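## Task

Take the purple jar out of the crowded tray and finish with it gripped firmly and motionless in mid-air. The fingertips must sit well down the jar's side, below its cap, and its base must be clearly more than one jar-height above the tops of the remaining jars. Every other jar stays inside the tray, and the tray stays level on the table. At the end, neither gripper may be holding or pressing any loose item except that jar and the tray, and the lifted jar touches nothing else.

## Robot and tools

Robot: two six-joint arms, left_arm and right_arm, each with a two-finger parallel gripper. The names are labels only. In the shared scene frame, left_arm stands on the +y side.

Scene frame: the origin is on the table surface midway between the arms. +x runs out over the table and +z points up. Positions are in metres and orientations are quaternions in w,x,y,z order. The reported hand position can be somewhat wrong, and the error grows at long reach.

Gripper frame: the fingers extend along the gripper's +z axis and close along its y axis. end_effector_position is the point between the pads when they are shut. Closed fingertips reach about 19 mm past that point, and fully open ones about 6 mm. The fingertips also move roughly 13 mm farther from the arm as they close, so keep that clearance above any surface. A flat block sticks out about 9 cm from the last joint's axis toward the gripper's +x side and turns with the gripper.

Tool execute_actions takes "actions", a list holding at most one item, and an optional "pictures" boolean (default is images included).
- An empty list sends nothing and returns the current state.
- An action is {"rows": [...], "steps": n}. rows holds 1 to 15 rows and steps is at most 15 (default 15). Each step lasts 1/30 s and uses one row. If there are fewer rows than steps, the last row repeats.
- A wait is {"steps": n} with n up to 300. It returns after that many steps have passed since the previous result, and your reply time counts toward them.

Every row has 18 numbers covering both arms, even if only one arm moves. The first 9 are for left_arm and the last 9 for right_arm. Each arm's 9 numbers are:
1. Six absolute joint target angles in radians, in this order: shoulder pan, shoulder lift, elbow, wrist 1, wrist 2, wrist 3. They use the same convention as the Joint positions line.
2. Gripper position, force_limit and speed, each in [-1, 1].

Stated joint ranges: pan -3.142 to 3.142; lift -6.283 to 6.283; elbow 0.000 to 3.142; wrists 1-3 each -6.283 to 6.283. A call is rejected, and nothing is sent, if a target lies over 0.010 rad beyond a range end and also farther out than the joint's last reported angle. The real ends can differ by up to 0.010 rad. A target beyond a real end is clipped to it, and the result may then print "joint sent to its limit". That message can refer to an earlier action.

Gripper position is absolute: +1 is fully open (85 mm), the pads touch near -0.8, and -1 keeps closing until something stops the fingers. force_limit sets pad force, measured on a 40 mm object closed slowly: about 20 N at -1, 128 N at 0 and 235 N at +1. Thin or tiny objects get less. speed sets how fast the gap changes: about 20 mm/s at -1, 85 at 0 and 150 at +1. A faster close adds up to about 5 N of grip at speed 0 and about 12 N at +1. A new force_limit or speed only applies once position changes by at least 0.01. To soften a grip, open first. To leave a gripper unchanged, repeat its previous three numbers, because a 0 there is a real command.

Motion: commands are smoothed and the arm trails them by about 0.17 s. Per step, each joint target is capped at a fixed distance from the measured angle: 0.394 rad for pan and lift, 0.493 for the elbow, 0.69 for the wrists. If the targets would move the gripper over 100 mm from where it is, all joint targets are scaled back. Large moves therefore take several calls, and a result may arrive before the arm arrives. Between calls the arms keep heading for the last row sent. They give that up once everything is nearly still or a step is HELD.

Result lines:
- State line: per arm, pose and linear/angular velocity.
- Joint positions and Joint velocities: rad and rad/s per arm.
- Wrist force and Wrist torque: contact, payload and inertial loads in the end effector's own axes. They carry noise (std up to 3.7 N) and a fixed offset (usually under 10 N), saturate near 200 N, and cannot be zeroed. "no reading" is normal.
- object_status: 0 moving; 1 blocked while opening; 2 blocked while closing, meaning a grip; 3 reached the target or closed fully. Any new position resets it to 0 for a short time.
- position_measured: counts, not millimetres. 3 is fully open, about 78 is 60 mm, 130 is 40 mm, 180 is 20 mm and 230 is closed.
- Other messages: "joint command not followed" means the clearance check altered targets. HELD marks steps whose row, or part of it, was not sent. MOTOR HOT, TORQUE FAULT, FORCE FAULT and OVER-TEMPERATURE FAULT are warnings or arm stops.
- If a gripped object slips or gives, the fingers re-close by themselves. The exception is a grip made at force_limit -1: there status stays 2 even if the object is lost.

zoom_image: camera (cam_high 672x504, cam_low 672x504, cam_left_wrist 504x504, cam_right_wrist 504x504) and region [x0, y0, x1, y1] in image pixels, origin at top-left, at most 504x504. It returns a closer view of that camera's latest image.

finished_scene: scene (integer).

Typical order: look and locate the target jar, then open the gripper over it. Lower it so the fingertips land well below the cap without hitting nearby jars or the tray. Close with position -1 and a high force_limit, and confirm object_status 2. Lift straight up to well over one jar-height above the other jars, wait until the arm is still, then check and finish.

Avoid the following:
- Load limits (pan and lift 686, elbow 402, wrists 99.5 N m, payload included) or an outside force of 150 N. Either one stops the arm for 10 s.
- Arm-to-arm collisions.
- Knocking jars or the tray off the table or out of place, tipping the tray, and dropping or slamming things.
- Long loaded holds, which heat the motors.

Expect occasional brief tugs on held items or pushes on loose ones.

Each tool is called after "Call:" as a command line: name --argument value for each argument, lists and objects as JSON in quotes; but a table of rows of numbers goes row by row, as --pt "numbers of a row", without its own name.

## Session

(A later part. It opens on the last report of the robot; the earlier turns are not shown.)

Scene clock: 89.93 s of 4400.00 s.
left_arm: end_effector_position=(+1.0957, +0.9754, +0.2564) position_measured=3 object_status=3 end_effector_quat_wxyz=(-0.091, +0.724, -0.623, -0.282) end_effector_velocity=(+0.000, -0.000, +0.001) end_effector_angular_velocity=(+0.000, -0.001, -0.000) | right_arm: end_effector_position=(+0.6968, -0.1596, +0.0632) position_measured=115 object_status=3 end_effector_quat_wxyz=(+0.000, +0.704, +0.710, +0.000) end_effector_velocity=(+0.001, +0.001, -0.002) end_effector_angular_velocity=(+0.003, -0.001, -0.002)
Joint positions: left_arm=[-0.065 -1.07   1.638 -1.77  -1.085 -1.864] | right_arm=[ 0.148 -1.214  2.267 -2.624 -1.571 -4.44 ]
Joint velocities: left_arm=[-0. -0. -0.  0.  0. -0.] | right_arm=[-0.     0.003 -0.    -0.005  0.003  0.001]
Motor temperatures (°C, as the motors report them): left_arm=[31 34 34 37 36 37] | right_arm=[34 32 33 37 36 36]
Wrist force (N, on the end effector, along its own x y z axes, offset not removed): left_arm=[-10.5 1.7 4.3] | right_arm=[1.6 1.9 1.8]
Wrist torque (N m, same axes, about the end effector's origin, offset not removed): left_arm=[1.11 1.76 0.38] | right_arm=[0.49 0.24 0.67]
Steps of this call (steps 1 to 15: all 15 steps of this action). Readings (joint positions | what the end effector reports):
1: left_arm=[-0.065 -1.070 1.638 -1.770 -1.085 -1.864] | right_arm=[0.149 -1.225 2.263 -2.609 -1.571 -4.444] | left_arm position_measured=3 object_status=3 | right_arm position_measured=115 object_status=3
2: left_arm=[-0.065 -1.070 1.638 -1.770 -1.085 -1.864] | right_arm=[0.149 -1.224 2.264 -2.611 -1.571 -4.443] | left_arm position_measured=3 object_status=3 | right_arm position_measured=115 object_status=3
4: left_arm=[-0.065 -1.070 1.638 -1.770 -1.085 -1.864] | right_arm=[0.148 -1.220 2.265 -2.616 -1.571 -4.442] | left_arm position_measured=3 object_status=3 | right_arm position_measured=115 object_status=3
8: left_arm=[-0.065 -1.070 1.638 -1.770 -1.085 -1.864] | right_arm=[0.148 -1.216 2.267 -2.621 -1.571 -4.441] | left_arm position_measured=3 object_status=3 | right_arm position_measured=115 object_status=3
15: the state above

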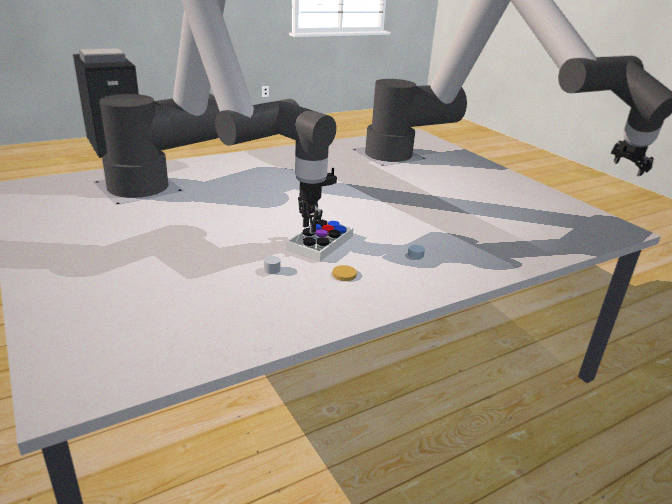

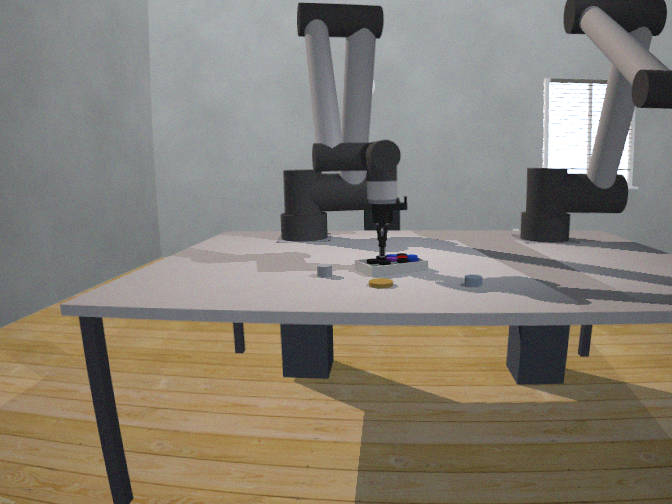

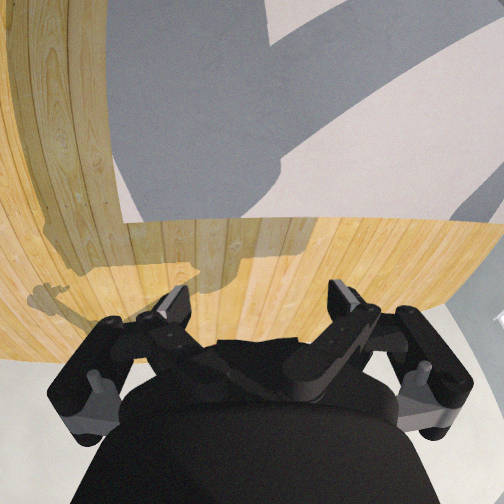

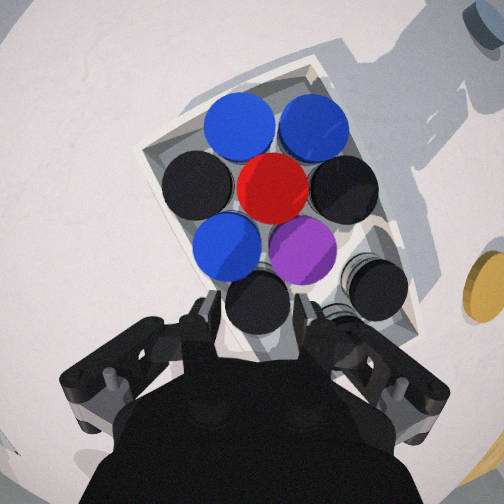

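Call:
execute_actions --actions '[{"rows":[[-0.065,-1.07,1.638,-1.77,-1.085,-1.864,1,0,0,0.1481,-1.2076,2.2689,-2.6321,-1.5708,-4.44,0.11,-0.9,0]],"steps":12}]' --pictures false

Call:
execute_actions --actions '[{"rows":[[-0.065,-1.07,1.638,-1.77,-1.085,-1.864,1,0,0,0.1481,-1.2076,2.2689,-2.6321,-1.5708,-4.44,-1,-0.9,-0.6]]}]' --pictures false

Call:
execute_actions --actions '[{"rows":[[-0.065,-1.07,1.638,-1.77,-1.085,-1.864,1,0,0,0.1481,-1.2096,2.2684,-2.6296,-1.5708,-4.44,-1,-0.9,-0.6]],"steps":10}]' --pictures false

Call:
execute_actions --actions '[{"rows":[[-0.065,-1.07,1.638,-1.77,-1.085,-1.864,1,0,0,0.1357,-1.2089,2.267,-2.6289,-1.5708,-4.75,-1,-0.9,-0.6]],"steps":8}]' --pictures false

Call:
execute_actions --actions '[{"rows":[[-0.065,-1.07,1.638,-1.77,-1.085,-1.864,1,0,0,0.1234,-1.2081,2.2657,-2.6284,-1.5708,-5.06,-1,-0.9,-0.6]],"steps":8}]' --pictures false

Call:
execute_actions --actions '[{"rows":[[-0.065,-1.07,1.638,-1.77,-1.085,-1.864,1,0,0,0.111,-1.2074,2.2643,-2.6277,-1.5708,-5.37,-1,-0.9,-0.6]]}]' --pictures false

Call:
execute_actions --actions '[{"rows":[[-0.065,-1.07,1.638,-1.77,-1.085,-1.864,1,0,0,0.111,-1.2064,2.2646,-2.629,-1.5708,-5.37,0.1,-0.9,0]],"steps":9}]' --pictures false

Call:
execute_actions --actions '[{"rows":[[-0.065,-1.07,1.638,-1.77,-1.085,-1.864,1,0,0,0.111,-1.23,2.258,-2.5988,-1.5708,-5.37,0.1,-0.9,0]],"steps":9}]' --pictures false

Call:
execute_actions --actions '[{"rows":[[-0.065,-1.07,1.638,-1.77,-1.085,-1.864,1,0,0,0.1674,-1.1955,2.2026,-2.5779,-1.5708,-4.896,0.1,-0.9,0]]}]' --pictures false

Call:
execute_actions --actions '[{"rows":[[-0.065,-1.07,1.638,-1.77,-1.085,-1.864,1,0,0,0.1674,-1.1843,2.2057,-2.5922,-1.5708,-4.896,0.1,-0.9,0]]}]'

Scene clock: 109.37 s of 4400.00 s.
left_arm: end_effector_position=(+1.0957, +0.9754, +0.2564) position_measured=3 object_status=3 end_effector_quat_wxyz=(-0.091, +0.724, -0.623, -0.282) end_effector_velocity=(+0.000, -0.001, +0.000) end_effector_angular_velocity=(+0.000, -0.000, -0.001) | right_arm: end_effector_position=(+0.6968, -0.1596, +0.0588) position_measured=115 object_status=3 end_effector_quat_wxyz=(-0.000, +0.704, +0.710, -0.000) end_effector_velocity=(+0.001, -0.000, -0.002) end_effector_angular_velocity=(-0.001, -0.001, -0.002)
Joint positions: left_arm=[-0.065 -1.07   1.638 -1.77  -1.085 -1.864] | right_arm=[ 0.148 -1.208  2.269 -2.632 -1.571 -4.44 ]
Joint velocities: left_arm=[-0.001 -0.     0.    -0.     0.     0.   ] | right_arm=[ 0.     0.003  0.    -0.004 -0.002  0.002]
Motor temperatures (°C, as the motors report them): left_arm=[31 34 34 37 36 37] | right_arm=[34 32 33 37 36 36]
Wrist force (N, on the end effector, along its own x y z axes, offset not removed): left_arm=[-15.7 0.7 1.4] | right_arm=[2.2 1.0 -0.1]
Wrist torque (N m, same axes, about the end effector's origin, offset not removed): left_arm=[0.85 2.80 0.35] | right_arm=[0.39 0.00 0.51]
Steps of this call (steps 1 to 15: the robot went on to your last target; steps 16 to 90: nothing new was sent; then 16.03 s passed at rest; steps 91 to 102: all 12 steps of this action). Readings (joint positions | what the end effector reports):
91: left_arm=[-0.065 -1.070 1.638 -1.770 -1.085 -1.864] | right_arm=[0.148 -1.213 2.267 -2.625 -1.571 -4.440] | left_arm position_measured=3 object_status=3 | right_arm position_measured=115 object_status=3
92: left_arm=[-0.065 -1.070 1.638 -1.770 -1.085 -1.864] | right_arm=[0.148 -1.213 2.267 -2.625 -1.571 -4.440] | left_arm position_measured=3 object_status=3 | right_arm position_measured=115 object_status=3
94: left_arm=[-0.065 -1.070 1.638 -1.770 -1.085 -1.864] | right_arm=[0.148 -1.211 2.268 -2.628 -1.571 -4.440] | left_arm position_measured=3 object_status=3 | right_arm position_measured=115 object_status=3
98: left_arm=[-0.065 -1.070 1.638 -1.770 -1.085 -1.864] | right_arm=[0.148 -1.209 2.269 -2.631 -1.571 -4.440] | left_arm position_measured=3 object_status=3 | right_arm position_measured=115 object_status=3
102: the state above

Scene clock: 109.87 s of 4400.00 s.
left_arm: end_effector_position=(+1.0957, +0.9754, +0.2564) position_measured=3 object_status=3 end_effector_quat_wxyz=(-0.091, +0.724, -0.623, -0.282) end_effector_velocity=(+0.001, +0.002, +0.002) end_effector_angular_velocity=(-0.000, -0.002, +0.001) | right_arm: end_effector_position=(+0.6968, -0.1596, +0.0585) position_measured=132 object_status=2 end_effector_quat_wxyz=(+0.000, +0.704, +0.710, +0.000) end_effector_velocity=(-0.002, -0.001, -0.001) end_effector_angular_velocity=(-0.002, +0.002, -0.000)
Joint positions: left_arm=[-0.065 -1.07   1.638 -1.77  -1.085 -1.864] | right_arm=[ 0.148 -1.208  2.269 -2.632 -1.571 -4.44 ]
Joint velocities: left_arm=[ 0.002 -0.    -0.002  0.     0.     0.001] | right_arm=[-0.     0.     0.002  0.    -0.001 -0.   ]
Motor temperatures (°C, as the motors report them): left_arm=[31 34 34 37 36 37] | right_arm=[34 32 33 37 36 36]
Wrist force (N, on the end effector, along its own x y z axes, offset not removed): left_arm=[-12.0 4.7 3.9] | right_arm=[2.4 2.2 -16.7]
Wrist torque (N m, same axes, about the end effector's origin, offset not removed): left_arm=[1.52 2.02 0.41] | right_arm=[0.42 -0.10 0.53]
Steps of this call (steps 1 to 15: all 15 steps of this action). Readings (joint positions | what the end effector reports):
1: left_arm=[-0.065 -1.070 1.638 -1.770 -1.085 -1.864] | right_arm=[0.148 -1.208 2.269 -2.632 -1.571 -4.440] | left_arm position_measured=3 object_status=3 | right_arm position_measured=115 object_status=0
2: left_arm=[-0.065 -1.070 1.638 -1.770 -1.085 -1.864] | right_arm=[0.148 -1.208 2.269 -2.632 -1.571 -4.440] | left_arm position_measured=3 object_status=3 | right_arm position_measured=115 object_status=0
4: left_arm=[-0.065 -1.070 1.638 -1.770 -1.085 -1.864] | right_arm=[0.148 -1.208 2.269 -2.632 -1.571 -4.440] | left_arm position_measured=3 object_status=3 | right_arm position_measured=119 object_status=0
8: left_arm=[-0.065 -1.070 1.638 -1.770 -1.085 -1.864] | right_arm=[0.148 -1.208 2.269 -2.632 -1.571 -4.440] | left_arm position_measured=3 object_status=3 | right_arm position_measured=132 object_status=0
15: the state above

Scene clock: 110.20 s of 4400.00 s.
left_arm: end_effector_position=(+1.0957, +0.9754, +0.2564) position_measured=3 object_status=3 end_effector_quat_wxyz=(-0.091, +0.724, -0.623, -0.282) end_effector_velocity=(+0.001, +0.000, +0.001) end_effector_angular_velocity=(+0.000, -0.002, +0.001) | right_arm: end_effector_position=(+0.6966, -0.1597, +0.0595) position_measured=132 object_status=2 end_effector_quat_wxyz=(-0.000, +0.704, +0.710, -0.000) end_effector_velocity=(+0.000, -0.000, +0.002) end_effector_angular_velocity=(-0.001, -0.001, -0.000)
Joint positions: left_arm=[-0.065 -1.07   1.638 -1.77  -1.085 -1.864] | right_arm=[ 0.148 -1.209  2.269 -2.63  -1.571 -4.44 ]
Joint velocities: left_arm=[ 0.    -0.    -0.002  0.     0.    -0.   ] | right_arm=[-0.    -0.002 -0.     0.002 -0.001  0.   ]
Motor temperatures (°C, as the motors report them): left_arm=[31 34 34 37 36 37] | right_arm=[34 32 33 37 36 36]
Wrist force (N, on the end effector, along its own x y z axes, offset not removed): left_arm=[-8.2 3.4 3.9] | right_arm=[2.0 5.8 1.7]
Wrist torque (N m, same axes, about the end effector's origin, offset not removed): left_arm=[1.40 1.52 0.31] | right_arm=[0.84 0.18 0.51]
Steps of this call (steps 1 to 10: all 10 steps of this action). Readings (joint positions | what the end effector reports):
1: left_arm=[-0.065 -1.070 1.638 -1.770 -1.085 -1.864] | right_arm=[0.148 -1.208 2.269 -2.632 -1.571 -4.440] | left_arm position_measured=3 object_status=3 | right_arm position_measured=132 object_status=2
2: left_arm=[-0.065 -1.070 1.638 -1.770 -1.085 -1.864] | right_arm=[0.148 -1.208 2.269 -2.632 -1.571 -4.440] | left_arm position_measured=3 object_status=3 | right_arm position_measured=132 object_status=2
4: left_arm=[-0.065 -1.070 1.638 -1.770 -1.085 -1.864] | right_arm=[0.148 -1.208 2.269 -2.631 -1.571 -4.440] | left_arm position_measured=3 object_status=3 | right_arm position_measured=132 object_status=2
8: left_arm=[-0.065 -1.070 1.638 -1.770 -1.085 -1.864] | right_arm=[0.148 -1.209 2.269 -2.630 -1.571 -4.440] | left_arm position_measured=3 object_status=3 | right_arm position_measured=132 object_status=2
10: the state above

Scene clock: 110.47 s of 4400.00 s.
left_arm: end_effector_position=(+1.0957, +0.9754, +0.2564) position_measured=3 object_status=3 end_effector_quat_wxyz=(-0.091, +0.724, -0.623, -0.282) end_effector_velocity=(-0.000, -0.001, -0.000) end_effector_angular_velocity=(+0.000, +0.001, -0.001) | right_arm: end_effector_position=(+0.7015, -0.1666, +0.0600) position_measured=132 object_status=2 end_effector_quat_wxyz=(+0.000, +0.629, +0.777, -0.000) end_effector_velocity=(+0.011, -0.015, +0.001) end_effector_angular_velocity=(+0.000, -0.002, +0.761)
Joint positions: left_arm=[-0.065 -1.07   1.638 -1.77  -1.085 -1.864] | right_arm=[ 0.138 -1.209  2.267 -2.629 -1.571 -4.65 ]
Joint velocities: left_arm=[-0.001  0.     0.001  0.     0.    -0.   ] | right_arm=[-0.021  0.001 -0.003  0.001 -0.    -0.782]
Motor temperatures (°C, as the motors report them): left_arm=[31 34 34 37 36 37] | right_arm=[34 32 33 37 36 36]
Wrist force (N, on the end effector, along its own x y z axes, offset not removed): left_arm=[-10.0 0.9 2.6] | right_arm=[2.0 1.2 2.7]
Wrist torque (N m, same axes, about the end effector's origin, offset not removed): left_arm=[0.94 1.65 0.31] | right_arm=[0.30 0.10 0.62]
Steps of this call (steps 1 to 8: all 8 steps of this action). Readings (joint positions | what the end effector reports):
1: left_arm=[-0.065 -1.070 1.638 -1.770 -1.085 -1.864] | right_arm=[0.148 -1.209 2.269 -2.630 -1.571 -4.440] | left_arm position_measured=3 object_status=3 | right_arm position_measured=132 object_status=2
2: left_arm=[-0.065 -1.070 1.638 -1.770 -1.085 -1.864] | right_arm=[0.147 -1.209 2.268 -2.630 -1.571 -4.442] | left_arm position_measured=3 object_status=3 | right_arm position_measured=132 object_status=2
4: left_arm=[-0.065 -1.070 1.638 -1.770 -1.085 -1.864] | right_arm=[0.143 -1.209 2.268 -2.629 -1.571 -4.487] | left_arm position_measured=3 object_status=3 | right_arm position_measured=132 object_status=2
8: the state above

Scene clock: 110.73 s of 4400.00 s.
left_arm: end_effector_position=(+1.0957, +0.9754, +0.2564) position_measured=3 object_status=3 end_effector_quat_wxyz=(-0.091, +0.724, -0.623, -0.282) end_effector_velocity=(+0.000, -0.001, +0.000) end_effector_angular_velocity=(+0.000, -0.000, -0.000) | right_arm: end_effector_position=(+0.7074, -0.1753, +0.0600) position_measured=132 object_status=2 end_effector_quat_wxyz=(+0.000, +0.512, +0.859, +0.000) end_effector_velocity=(+0.011, -0.016, -0.000) end_effector_angular_velocity=(+0.001, +0.001, +0.854)
Joint positions: left_arm=[-0.065 -1.07   1.638 -1.77  -1.085 -1.864] | right_arm=[ 0.126 -1.208  2.266 -2.629 -1.571 -4.948]
Joint velocities: left_arm=[-0.001  0.    -0.     0.    -0.    -0.001] | right_arm=[-0.023  0.002 -0.003  0.002  0.001 -0.877]
Motor temperatures (°C, as the motors report them): left_arm=[31 34 34 37 36 37] | right_arm=[34 32 33 37 36 36]
Wrist force (N, on the end effector, along its own x y z axes, offset not removed): left_arm=[-10.4 9.6 -3.0] | right_arm=[0.3 3.7 0.5]
Wrist torque (N m, same axes, about the end effector's origin, offset not removed): left_arm=[2.58 1.70 0.34] | right_arm=[0.80 0.44 0.52]
Steps of this call (steps 1 to 8: all 8 steps of this action). Readings (joint positions | what the end effector reports):
1: left_arm=[-0.065 -1.070 1.638 -1.770 -1.085 -1.864] | right_arm=[0.138 -1.209 2.267 -2.629 -1.571 -4.673] | left_arm position_measured=3 object_status=3 | right_arm position_measured=132 object_status=2
2: left_arm=[-0.065 -1.070 1.638 -1.770 -1.085 -1.864] | right_arm=[0.136 -1.209 2.267 -2.629 -1.571 -4.693] | left_arm position_measured=3 object_status=3 | right_arm position_measured=132 object_status=2
4: left_arm=[-0.065 -1.070 1.638 -1.770 -1.085 -1.864] | right_arm=[0.132 -1.209 2.267 -2.629 -1.571 -4.763] | left_arm position_measured=3 object_status=3 | right_arm position_measured=132 object_status=2
8: the state above

Scene clock: 111.23 s of 4400.00 s.
left_arm: end_effector_position=(+1.0957, +0.9754, +0.2564) position_measured=3 object_status=3 end_effector_quat_wxyz=(-0.091, +0.724, -0.623, -0.282) end_effector_velocity=(-0.000, -0.000, -0.000) end_effector_angular_velocity=(-0.000, +0.000, -0.000) | right_arm: end_effector_position=(+0.7145, -0.1860, +0.0600) position_measured=132 object_status=2 end_effector_quat_wxyz=(+0.000, +0.336, +0.942, -0.000) end_effector_velocity=(+0.003, -0.002, +0.000) end_effector_angular_velocity=(+0.001, -0.001, +0.136)
Joint positions: left_arm=[-0.065 -1.07   1.638 -1.77  -1.085 -1.864] | right_arm=[ 0.111 -1.207  2.264 -2.628 -1.571 -5.352]
Joint velocities: left_arm=[-0.     0.     0.001 -0.001 -0.     0.   ] | right_arm=[-0.004  0.    -0.001 -0.     0.001 -0.14 ]
Motor temperatures (°C, as the motors report them): left_arm=[31 34 34 37 36 37] | right_arm=[34 32 33 37 36 36]
Wrist force (N, on the end effector, along its own x y z axes, offset not removed): left_arm=[-9.2 6.7 3.6] | right_arm=[1.6 -0.1 2.4]
Wrist torque (N m, same axes, about the end effector's origin, offset not removed): left_arm=[2.09 1.46 0.30] | right_arm=[0.06 0.18 0.59]
Steps of this call (steps 1 to 15: all 15 steps of this action). Readings (joint positions | what the end effector reports):
1: left_arm=[-0.065 -1.070 1.638 -1.770 -1.085 -1.864] | right_arm=[0.126 -1.208 2.266 -2.628 -1.571 -4.974] | left_arm position_measured=3 object_status=3 | right_arm position_measured=132 object_status=2
2: left_arm=[-0.065 -1.070 1.638 -1.770 -1.085 -1.864] | right_arm=[0.124 -1.208 2.266 -2.628 -1.571 -4.996] | left_arm position_measured=3 object_status=3 | right_arm position_measured=132 object_status=2
4: left_arm=[-0.065 -1.070 1.638 -1.770 -1.085 -1.864] | right_arm=[0.119 -1.208 2.265 -2.628 -1.571 -5.069] | left_arm position_measured=3 object_status=3 | right_arm position_measured=132 object_status=2
8: left_arm=[-0.065 -1.070 1.638 -1.770 -1.085 -1.864] | right_arm=[0.114 -1.208 2.265 -2.628 -1.571 -5.257] | left_arm position_measured=3 object_status=3 | right_arm position_measured=132 object_status=2
15: the state above

Scene clock: 111.53 s of 4400.00 s.
left_arm: end_effector_position=(+1.0957, +0.9754, +0.2564) position_measured=3 object_status=3 end_effector_quat_wxyz=(-0.091, +0.724, -0.623, -0.282) end_effector_velocity=(+0.000, -0.001, -0.001) end_effector_angular_velocity=(+0.000, +0.001, -0.001) | right_arm: end_effector_position=(+0.7148, -0.1863, +0.0594) position_measured=117 object_status=0 end_effector_quat_wxyz=(+0.000, +0.329, +0.944, +0.000) end_effector_velocity=(+0.001, -0.000, -0.001) end_effector_angular_velocity=(-0.001, -0.000, +0.013)
Joint positions: left_arm=[-0.065 -1.07   1.638 -1.77  -1.085 -1.864] | right_arm=[ 0.111 -1.207  2.264 -2.629 -1.571 -5.368]
Joint velocities: left_arm=[-0.001  0.     0.     0.     0.     0.   ] | right_arm=[-0.     0.001 -0.    -0.001 -0.001 -0.013]
Motor temperatures (°C, as the motors report them): left_arm=[31 34 34 37 36 37] | right_arm=[34 32 33 37 36 36]
Wrist force (N, on the end effector, along its own x y z axes, offset not removed): left_arm=[-9.6 2.7 1.0] | right_arm=[0.5 0.5 2.6]
Wrist torque (N m, same axes, about the end effector's origin, offset not removed): left_arm=[1.08 1.59 0.27] | right_arm=[0.19 0.41 0.66]
Steps of this call (steps 1 to 9: all 9 steps of this action). Readings (joint positions | what the end effector reports):
1: left_arm=[-0.065 -1.070 1.638 -1.770 -1.085 -1.864] | right_arm=[0.111 -1.207 2.264 -2.628 -1.571 -5.356] | left_arm position_measured=3 object_status=3 | right_arm position_measured=132 object_status=0
2: left_arm=[-0.065 -1.070 1.638 -1.770 -1.085 -1.864] | right_arm=[0.111 -1.207 2.264 -2.628 -1.571 -5.359] | left_arm position_measured=3 object_status=3 | right_arm position_measured=132 object_status=0
4: left_arm=[-0.065 -1.070 1.638 -1.770 -1.085 -1.864] | right_arm=[0.111 -1.207 2.264 -2.628 -1.571 -5.364] | left_arm position_measured=3 object_status=3 | right_arm position_measured=125 object_status=0
8: left_arm=[-0.065 -1.070 1.638 -1.770 -1.085 -1.864] | right_arm=[0.111 -1.207 2.264 -2.629 -1.571 -5.368] | left_arm position_measured=3 object_status=3 | right_arm position_measured=117 object_status=0
9: the state above

Scene clock: 111.83 s of 4400.00 s.
left_arm: end_effector_position=(+1.0957, +0.9754, +0.2564) position_measured=3 object_status=3 end_effector_quat_wxyz=(-0.091, +0.724, -0.623, -0.282) end_effector_velocity=(+0.002, -0.001, +0.001) end_effector_angular_velocity=(-0.001, -0.003, +0.001) | right_arm: end_effector_position=(+0.7147, -0.1864, +0.0742) position_measured=117 object_status=3 end_effector_quat_wxyz=(+0.000, +0.328, +0.945, -0.000) end_effector_velocity=(+0.000, -0.000, +0.024) end_effector_angular_velocity=(-0.000, -0.001, +0.002)
Joint positions: left_arm=[-0.065 -1.07   1.638 -1.77  -1.085 -1.864] | right_arm=[ 0.111 -1.226  2.259 -2.604 -1.571 -5.37 ]
Joint velocities: left_arm=[-0.     0.    -0.002 -0.    -0.001 -0.001] | right_arm=[ 0.    -0.031 -0.009  0.039 -0.    -0.002]
Motor temperatures (°C, as the motors report them): left_arm=[31 34 34 37 36 37] | right_arm=[34 32 33 37 36 36]
Wrist force (N, on the end effector, along its own x y z axes, offset not removed): left_arm=[-6.4 4.4 4.9] | right_arm=[-1.0 3.5 -0.8]
Wrist torque (N m, same axes, about the end effector's origin, offset not removed): left_arm=[1.52 1.01 0.41] | right_arm=[0.76 0.63 0.64]
Steps of this call (steps 1 to 9: all 9 steps of this action). Readings (joint positions | what the end effector reports):
1: left_arm=[-0.065 -1.070 1.638 -1.770 -1.085 -1.864] | right_arm=[0.111 -1.207 2.264 -2.629 -1.571 -5.369] | left_arm position_measured=3 object_status=3 | right_arm position_measured=117 object_status=0
2: left_arm=[-0.065 -1.070 1.638 -1.770 -1.085 -1.864] | right_arm=[0.111 -1.208 2.264 -2.627 -1.571 -5.369] | left_arm position_measured=3 object_status=3 | right_arm position_measured=117 object_status=0
4: left_arm=[-0.065 -1.070 1.638 -1.770 -1.085 -1.864] | right_arm=[0.111 -1.216 2.262 -2.617 -1.571 -5.369] | left_arm position_measured=3 object_status=3 | right_arm position_measured=117 object_status=0
8: left_arm=[-0.065 -1.070 1.638 -1.770 -1.085 -1.864] | right_arm=[0.111 -1.225 2.259 -2.605 -1.571 -5.370] | left_arm position_measured=3 object_status=3 | right_arm position_measured=117 object_status=3
9: the state above

Scene clock: 112.33 s of 4400.00 s.
left_arm: end_effector_position=(+1.0957, +0.9754, +0.2564) position_measured=3 object_status=3 end_effector_quat_wxyz=(-0.091, +0.724, -0.623, -0.282) end_effector_velocity=(+0.000, -0.000, +0.000) end_effector_angular_velocity=(+0.001, +0.000, -0.000) | right_arm: end_effector_position=(+0.7297, -0.1346, +0.0749) position_measured=117 object_status=3 end_effector_quat_wxyz=(-0.000, +0.505, +0.863, -0.000) end_effector_velocity=(+0.003, +0.016, -0.000) end_effector_angular_velocity=(+0.001, +0.000, -0.219)
Joint positions: left_arm=[-0.065 -1.07   1.638 -1.77  -1.085 -1.864] | right_arm=[ 0.165 -1.197  2.205 -2.579 -1.571 -4.926]
Joint velocities: left_arm=[-0. -0. -0.  0.  0. -0.] | right_arm=[ 0.016  0.009 -0.015  0.007  0.001  0.235]
Motor temperatures (°C, as the motors report them): left_arm=[31 34 34 37 36 37] | right_arm=[34 32 33 37 36 36]
Wrist force (N, on the end effector, along its own x y z axes, offset not removed): left_arm=[-12.5 4.0 1.5] | right_arm=[-0.8 3.9 -2.4]
Wrist torque (N m, same axes, about the end effector's origin, offset not removed): left_arm=[1.51 2.10 0.25] | right_arm=[0.74 0.73 0.61]
Steps of this call (steps 1 to 15: all 15 steps of this action). Readings (joint positions | what the end effector reports):
1: left_arm=[-0.065 -1.070 1.638 -1.770 -1.085 -1.864] | right_arm=[0.111 -1.227 2.259 -2.603 -1.571 -5.370] | left_arm position_measured=3 object_status=3 | right_arm position_measured=117 object_status=3
2: left_arm=[-0.065 -1.070 1.638 -1.770 -1.085 -1.864] | right_arm=[0.113 -1.226 2.256 -2.600 -1.571 -5.368] | left_arm position_measured=3 object_status=3 | right_arm position_measured=117 object_status=3
4: left_arm=[-0.065 -1.070 1.638 -1.770 -1.085 -1.864] | right_arm=[0.131 -1.215 2.238 -2.592 -1.571 -5.322] | left_arm position_measured=3 object_status=3 | right_arm position_measured=117 object_status=3
8: left_arm=[-0.065 -1.070 1.638 -1.770 -1.085 -1.864] | right_arm=[0.155 -1.203 2.215 -2.583 -1.571 -5.086] | left_arm position_measured=3 object_status=3 | right_arm position_measured=117 object_status=3
15: the state above

Scene clock: 112.83 s of 4400.00 s.
left_arm: end_effector_position=(+1.0957, +0.9754, +0.2564) position_measured=3 object_status=3 end_effector_quat_wxyz=(-0.091, +0.724, -0.623, -0.282) end_effector_velocity=(+0.000, -0.002, +0.001) end_effector_angular_velocity=(+0.000, -0.000, -0.002) | right_arm: end_effector_position=(+0.7303, -0.1326, +0.0661) position_measured=117 object_status=3 end_effector_quat_wxyz=(+0.000, +0.517, +0.856, +0.000) end_effector_velocity=(+0.001, +0.001, -0.002) end_effector_angular_velocity=(+0.000, -0.002, -0.003)
Joint positions: left_arm=[-0.065 -1.07   1.638 -1.77  -1.085 -1.864] | right_arm=[ 0.167 -1.185  2.206 -2.592 -1.571 -4.897]
Joint velocities: left_arm=[-0.002 -0.001  0.     0.     0.    -0.   ] | right_arm=[ 0.     0.003 -0.    -0.005 -0.     0.004]
Motor temperatures (°C, as the motors report them): left_arm=[31 34 34 37 36 37] | right_arm=[34 32 33 37 36 36]
Wrist force (N, on the end effector, along its own x y z axes, offset not removed): left_arm=[-14.2 3.7 3.0] | right_arm=[-1.8 1.1 -0.3]
Wrist torque (N m, same axes, about the end effector's origin, offset not removed): left_arm=[1.38 2.47 0.37] | right_arm=[0.25 0.79 0.67]
Steps of this call (steps 1 to 15: all 15 steps of this action). Readings (joint positions | what the end effector reports):
1: left_arm=[-0.065 -1.070 1.638 -1.770 -1.085 -1.864] | right_arm=[0.166 -1.196 2.204 -2.579 -1.571 -4.919] | left_arm position_measured=3 object_status=3 | right_arm position_measured=117 object_status=3
2: left_arm=[-0.065 -1.070 1.638 -1.770 -1.085 -1.864] | right_arm=[0.166 -1.195 2.204 -2.579 -1.571 -4.914] | left_arm position_measured=3 object_status=3 | right_arm position_measured=117 object_status=3
4: left_arm=[-0.065 -1.070 1.638 -1.770 -1.085 -1.864] | right_arm=[0.167 -1.191 2.204 -2.584 -1.571 -4.907] | left_arm position_measured=3 object_status=3 | right_arm position_measured=117 object_status=3
8: left_arm=[-0.065 -1.070 1.638 -1.770 -1.085 -1.864] | right_arm=[0.167 -1.187 2.205 -2.589 -1.571 -4.900] | left_arm position_measured=3 object_status=3 | right_arm position_measured=117 object_status=3
15: the state above

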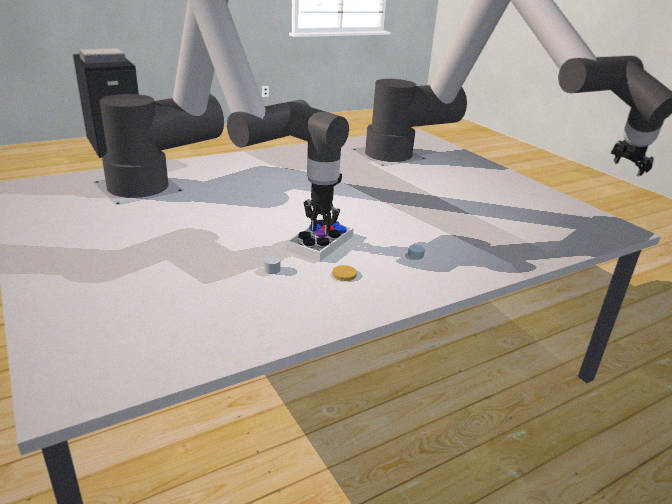

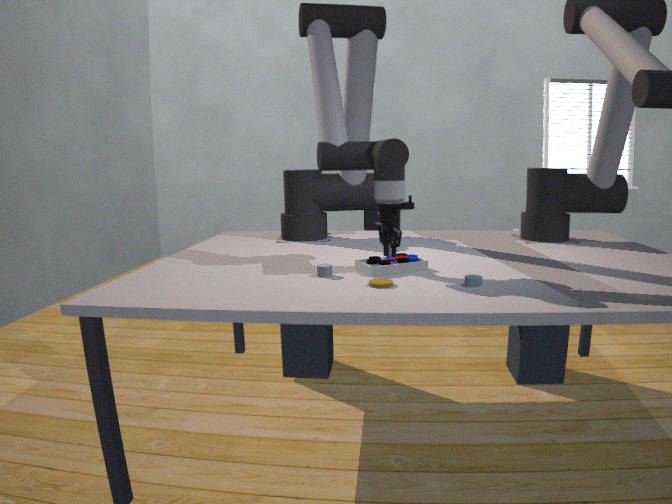

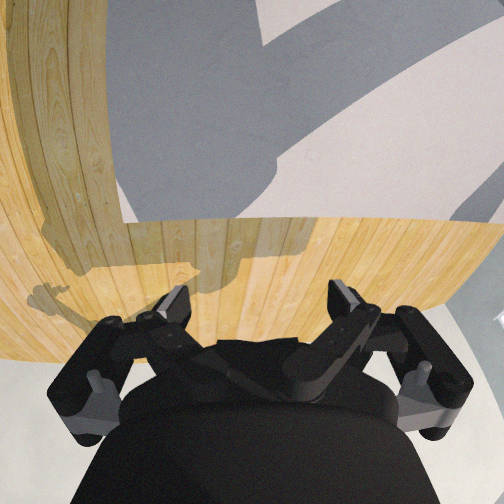

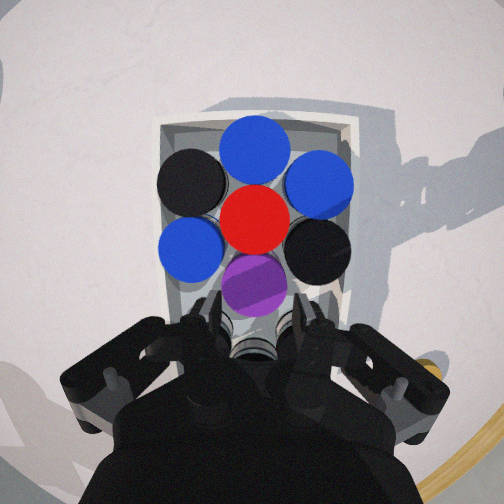

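Call:
execute_actions --actions '[{"rows":[[-0.065,-1.07,1.638,-1.77,-1.085,-1.864,1,0,0,0.1669,-1.1858,2.2086,-2.5936,-1.5708,-4.8965,0.05,-0.9,0]],"steps":12}]'

Scene clock: 129.03 s of 4400.00 s.
left_arm: end_effector_position=(+1.0957, +0.9754, +0.2564) position_measured=3 object_status=3 end_effector_quat_wxyz=(-0.091, +0.724, -0.623, -0.282) end_effector_velocity=(+0.000, +0.000, +0.000) end_effector_angular_velocity=(-0.000, -0.001, +0.000) | right_arm: end_effector_position=(+0.7286, -0.1335, +0.0656) position_measured=123 object_status=0 end_effector_quat_wxyz=(-0.000, +0.517, +0.856, -0.000) end_effector_velocity=(-0.002, -0.001, -0.001) end_effector_angular_velocity=(-0.001, +0.002, +0.001)
Joint positions: left_arm=[-0.065 -1.07   1.638 -1.77  -1.085 -1.864] | right_arm=[ 0.167 -1.186  2.208 -2.593 -1.571 -4.896]
Joint velocities: left_arm=[ 0.     0.    -0.001  0.     0.     0.   ] | right_arm=[-0.001 -0.001  0.003 -0.    -0.    -0.002]
Motor temperatures (°C, as the motors report them): left_arm=[31 34 34 37 36 37] | right_arm=[34 32 33 37 36 36]
Wrist force (N, on the end effector, along its own x y z axes, offset not removed): left_arm=[-6.0 4.8 5.8] | right_arm=[1.4 2.7 -2.1]
Wrist torque (N m, same axes, about the end effector's origin, offset not removed): left_arm=[1.61 0.79 0.42] | right_arm=[0.61 0.13 0.56]
Steps of this call (steps 1 to 15: the robot went on to your last target; steps 16 to 90: nothing new was sent; then 12.80 s passed at rest; steps 91 to 102: all 12 steps of this action). Readings (joint positions | what the end effector reports):
91: left_arm=[-0.065 -1.070 1.638 -1.770 -1.085 -1.864] | right_arm=[0.167 -1.184 2.206 -2.592 -1.571 -4.896] | left_arm position_measured=3 object_status=3 | right_arm position_measured=117 object_status=0
92: left_arm=[-0.065 -1.070 1.638 -1.770 -1.085 -1.864] | right_arm=[0.167 -1.184 2.206 -2.592 -1.571 -4.896] | left_arm position_measured=3 object_status=3 | right_arm position_measured=117 object_status=0
94: left_arm=[-0.065 -1.070 1.638 -1.770 -1.085 -1.864] | right_arm=[0.167 -1.185 2.207 -2.593 -1.571 -4.896] | left_arm position_measured=3 object_status=3 | right_arm position_measured=120 object_status=0
98: left_arm=[-0.065 -1.070 1.638 -1.770 -1.085 -1.864] | right_arm=[0.167 -1.185 2.208 -2.593 -1.571 -4.896] | left_arm position_measured=3 object_status=3 | right_arm position_measured=122 object_status=0
102: the state above

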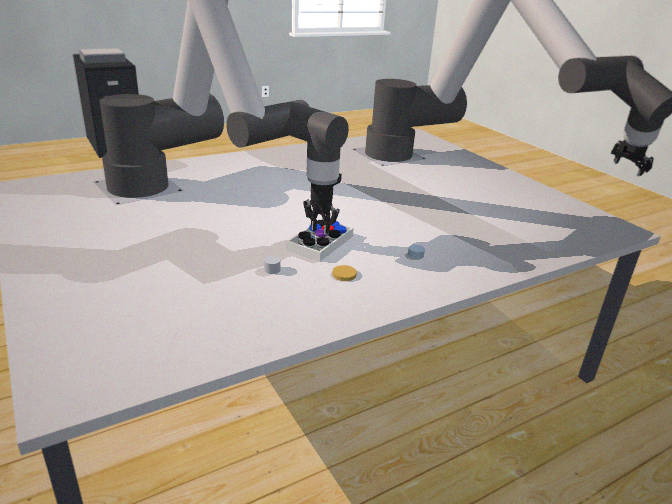

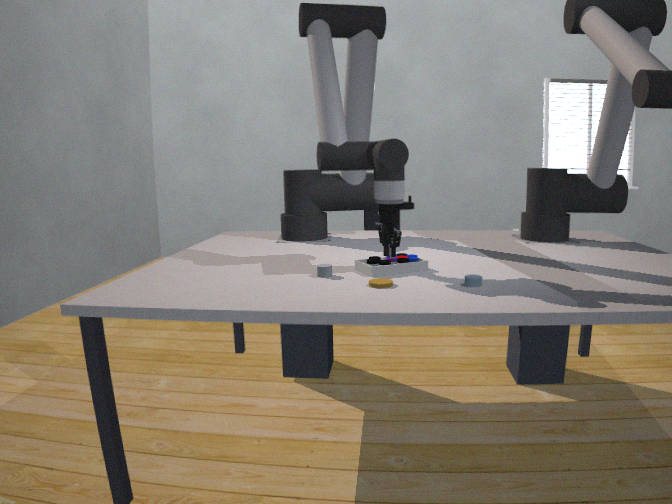

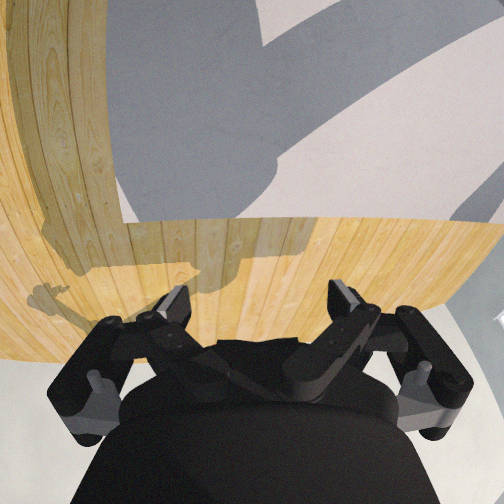

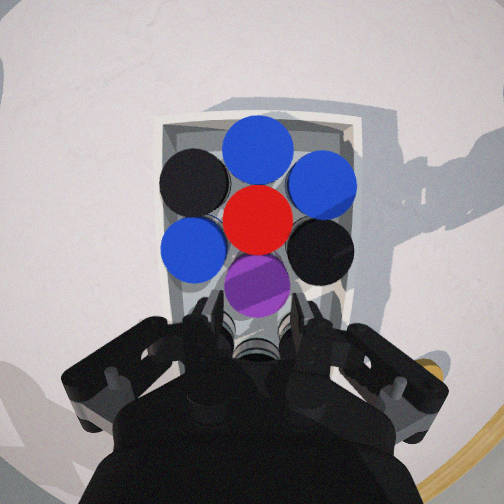

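Call:
execute_actions --actions '[{"rows":[[-0.065,-1.07,1.638,-1.77,-1.085,-1.864,1,0,0,0.1669,-1.177,2.211,-2.6048,-1.5708,-4.8965,0.05,-0.9,0]],"steps":12}]' --pictures false

Call:
execute_actions --actions '[{"rows":[[-0.065,-1.07,1.638,-1.77,-1.085,-1.864,1,0,0,0.1669,-1.1683,2.2134,-2.6159,-1.5708,-4.8965,0.05,-0.9,0]],"steps":12}]' --pictures false

Call:
execute_actions --actions '[{"rows":[[-0.065,-1.07,1.638,-1.77,-1.085,-1.864,1,0,0,0.1735,-1.1683,2.2134,-2.6159,-1.5708,-4.89,0.05,-0.9,0]],"steps":15}]'

Scene clock: 133.83 s of 4400.00 s.
left_arm: end_effector_position=(+1.0957, +0.9754, +0.2564) position_measured=3 object_status=3 end_effector_quat_wxyz=(-0.091, +0.724, -0.623, -0.282) end_effector_velocity=(-0.001, +0.000, -0.001) end_effector_angular_velocity=(+0.000, +0.001, +0.000) | right_arm: end_effector_position=(+0.7286, -0.1336, +0.0592) position_measured=123 object_status=3 end_effector_quat_wxyz=(+0.000, +0.517, +0.856, +0.000) end_effector_velocity=(-0.001, -0.001, -0.005) end_effector_angular_velocity=(-0.002, +0.001, -0.000)
Joint positions: left_arm=[-0.065 -1.07   1.638 -1.77  -1.085 -1.864] | right_arm=[ 0.167 -1.178  2.211 -2.604 -1.571 -4.897]
Joint velocities: left_arm=[ 0.     0.     0.001 -0.     0.    -0.   ] | right_arm=[ 0.     0.005  0.002 -0.006 -0.001  0.   ]
Motor temperatures (°C, as the motors report them): left_arm=[31 34 34 37 36 37] | right_arm=[34 32 33 37 36 36]
Wrist force (N, on the end effector, along its own x y z axes, offset not removed): left_arm=[-11.6 3.0 5.1] | right_arm=[0.8 3.4 0.9]
Wrist torque (N m, same axes, about the end effector's origin, offset not removed): left_arm=[1.18 1.96 0.19] | right_arm=[0.75 0.35 0.48]
Steps of this call (steps 1 to 15: the robot went on to your last target; steps 16 to 90: nothing new was sent; then 1.40 s passed at rest; steps 91 to 102: all 12 steps of this action). Readings (joint positions | what the end effector reports):
91: left_arm=[-0.065 -1.070 1.638 -1.770 -1.085 -1.864] | right_arm=[0.167 -1.186 2.209 -2.594 -1.571 -4.897] | left_arm position_measured=3 object_status=3 | right_arm position_measured=123 object_status=3
92: left_arm=[-0.065 -1.070 1.638 -1.770 -1.085 -1.864] | right_arm=[0.167 -1.185 2.209 -2.594 -1.571 -4.897] | left_arm position_measured=3 object_status=3 | right_arm position_measured=123 object_status=3
94: left_arm=[-0.065 -1.070 1.638 -1.770 -1.085 -1.864] | right_arm=[0.167 -1.182 2.210 -2.598 -1.571 -4.896] | left_arm position_measured=3 object_status=3 | right_arm position_measured=123 object_status=3
98: left_arm=[-0.065 -1.070 1.638 -1.770 -1.085 -1.864] | right_arm=[0.167 -1.179 2.211 -2.602 -1.571 -4.897] | left_arm position_measured=3 object_status=3 | right_arm position_measured=123 object_status=3
102: the state above

Scene clock: 134.23 s of 4400.00 s.
left_arm: end_effector_position=(+1.0957, +0.9754, +0.2564) position_measured=3 object_status=3 end_effector_quat_wxyz=(-0.091, +0.724, -0.623, -0.282) end_effector_velocity=(+0.000, -0.000, -0.000) end_effector_angular_velocity=(+0.000, -0.000, -0.000) | right_arm: end_effector_position=(+0.7285, -0.1336, +0.0522) position_measured=123 object_status=3 end_effector_quat_wxyz=(+0.000, +0.517, +0.856, +0.000) end_effector_velocity=(+0.000, +0.001, -0.004) end_effector_angular_velocity=(+0.001, -0.001, -0.000)
Joint positions: left_arm=[-0.065 -1.07   1.638 -1.77  -1.085 -1.864] | right_arm=[ 0.167 -1.169  2.213 -2.615 -1.571 -4.896]
Joint velocities: left_arm=[-0.  0. -0. -0.  0. -0.] | right_arm=[ 0.     0.005  0.001 -0.008  0.001  0.001]
Motor temperatures (°C, as the motors report them): left_arm=[31 34 34 37 36 37] | right_arm=[34 32 33 37 36 36]
Wrist force (N, on the end effector, along its own x y z axes, offset not removed): left_arm=[-10.7 4.8 3.5] | right_arm=[0.3 1.3 0.8]
Wrist torque (N m, same axes, about the end effector's origin, offset not removed): left_arm=[1.67 1.68 0.35] | right_arm=[0.29 0.44 0.66]
Steps of this call (steps 1 to 12: all 12 steps of this action). Readings (joint positions | what the end effector reports):
1: left_arm=[-0.065 -1.070 1.638 -1.770 -1.085 -1.864] | right_arm=[0.167 -1.178 2.211 -2.604 -1.571 -4.897] | left_arm position_measured=3 object_status=3 | right_arm position_measured=123 object_status=3
2: left_arm=[-0.065 -1.070 1.638 -1.770 -1.085 -1.864] | right_arm=[0.167 -1.177 2.211 -2.605 -1.571 -4.897] | left_arm position_measured=3 object_status=3 | right_arm position_measured=123 object_status=3
4: left_arm=[-0.065 -1.070 1.638 -1.770 -1.085 -1.864] | right_arm=[0.167 -1.174 2.212 -2.609 -1.571 -4.897] | left_arm position_measured=3 object_status=3 | right_arm position_measured=123 object_status=3
8: left_arm=[-0.065 -1.070 1.638 -1.770 -1.085 -1.864] | right_arm=[0.167 -1.170 2.213 -2.613 -1.571 -4.897] | left_arm position_measured=3 object_status=3 | right_arm position_measured=123 object_status=3
12: the state above

Scene clock: 134.73 s of 4400.00 s.
left_arm: end_effector_position=(+1.0957, +0.9754, +0.2564) position_measured=3 object_status=3 end_effector_quat_wxyz=(-0.091, +0.724, -0.623, -0.282) end_effector_velocity=(+0.000, -0.000, +0.001) end_effector_angular_velocity=(-0.000, -0.001, -0.000) | right_arm: end_effector_position=(+0.7257, -0.1288, +0.0516) position_measured=123 object_status=3 end_effector_quat_wxyz=(+0.000, +0.517, +0.856, +0.000) end_effector_velocity=(-0.000, +0.002, +0.000) end_effector_angular_velocity=(+0.000, -0.000, +0.000)
Joint positions: left_arm=[-0.065 -1.07   1.638 -1.77  -1.085 -1.864] | right_arm=[ 0.173 -1.168  2.213 -2.616 -1.571 -4.89 ]
Joint velocities: left_arm=[-0. -0. -0. -0. -0. -0.] | right_arm=[ 0.002  0.    -0.001  0.001  0.     0.001]
Motor temperatures (°C, as the motors report them): left_arm=[31 34 34 37 36 37] | right_arm=[34 32 33 37 36 36]
Wrist force (N, on the end effector, along its own x y z axes, offset not removed): left_arm=[-11.3 9.5 1.3] | right_arm=[0.7 0.7 1.5]
Wrist torque (N m, same axes, about the end effector's origin, offset not removed): left_arm=[2.50 1.86 0.28] | right_arm=[0.16 0.30 0.57]
Steps of this call (steps 1 to 15: all 15 steps of this action). Readings (joint positions | what the end effector reports):
1: left_arm=[-0.065 -1.070 1.638 -1.770 -1.085 -1.864] | right_arm=[0.167 -1.169 2.213 -2.615 -1.571 -4.897] | left_arm position_measured=3 object_status=3 | right_arm position_measured=123 object_status=3
2: left_arm=[-0.065 -1.070 1.638 -1.770 -1.085 -1.864] | right_arm=[0.167 -1.169 2.213 -2.615 -1.571 -4.896] | left_arm position_measured=3 object_status=3 | right_arm position_measured=123 object_status=3
4: left_arm=[-0.065 -1.070 1.638 -1.770 -1.085 -1.864] | right_arm=[0.169 -1.169 2.213 -2.616 -1.571 -4.894] | left_arm position_measured=3 object_status=3 | right_arm position_measured=123 object_status=3
8: left_arm=[-0.065 -1.070 1.638 -1.770 -1.085 -1.864] | right_arm=[0.172 -1.168 2.213 -2.616 -1.571 -4.891] | left_arm position_measured=3 object_status=3 | right_arm position_measured=123 object_status=3
15: the state above

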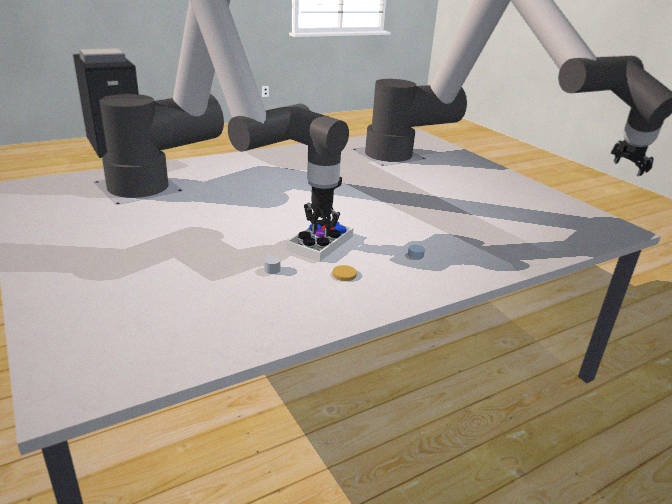

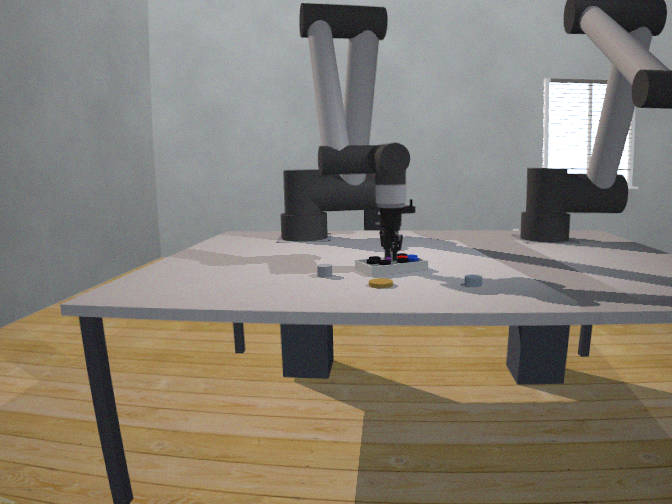

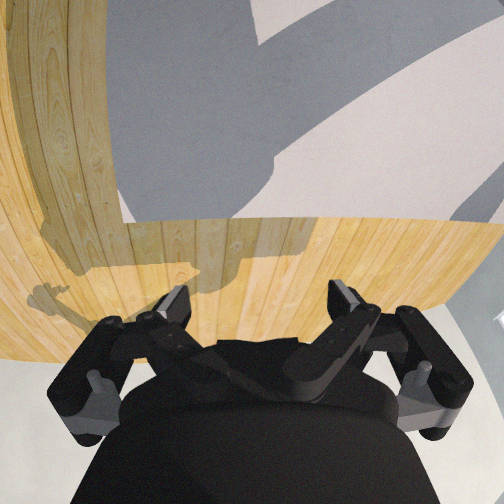

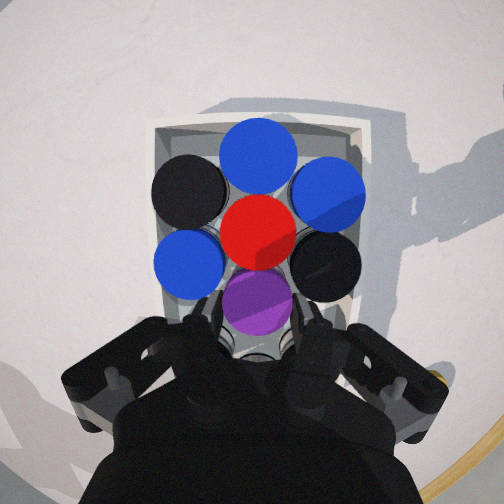

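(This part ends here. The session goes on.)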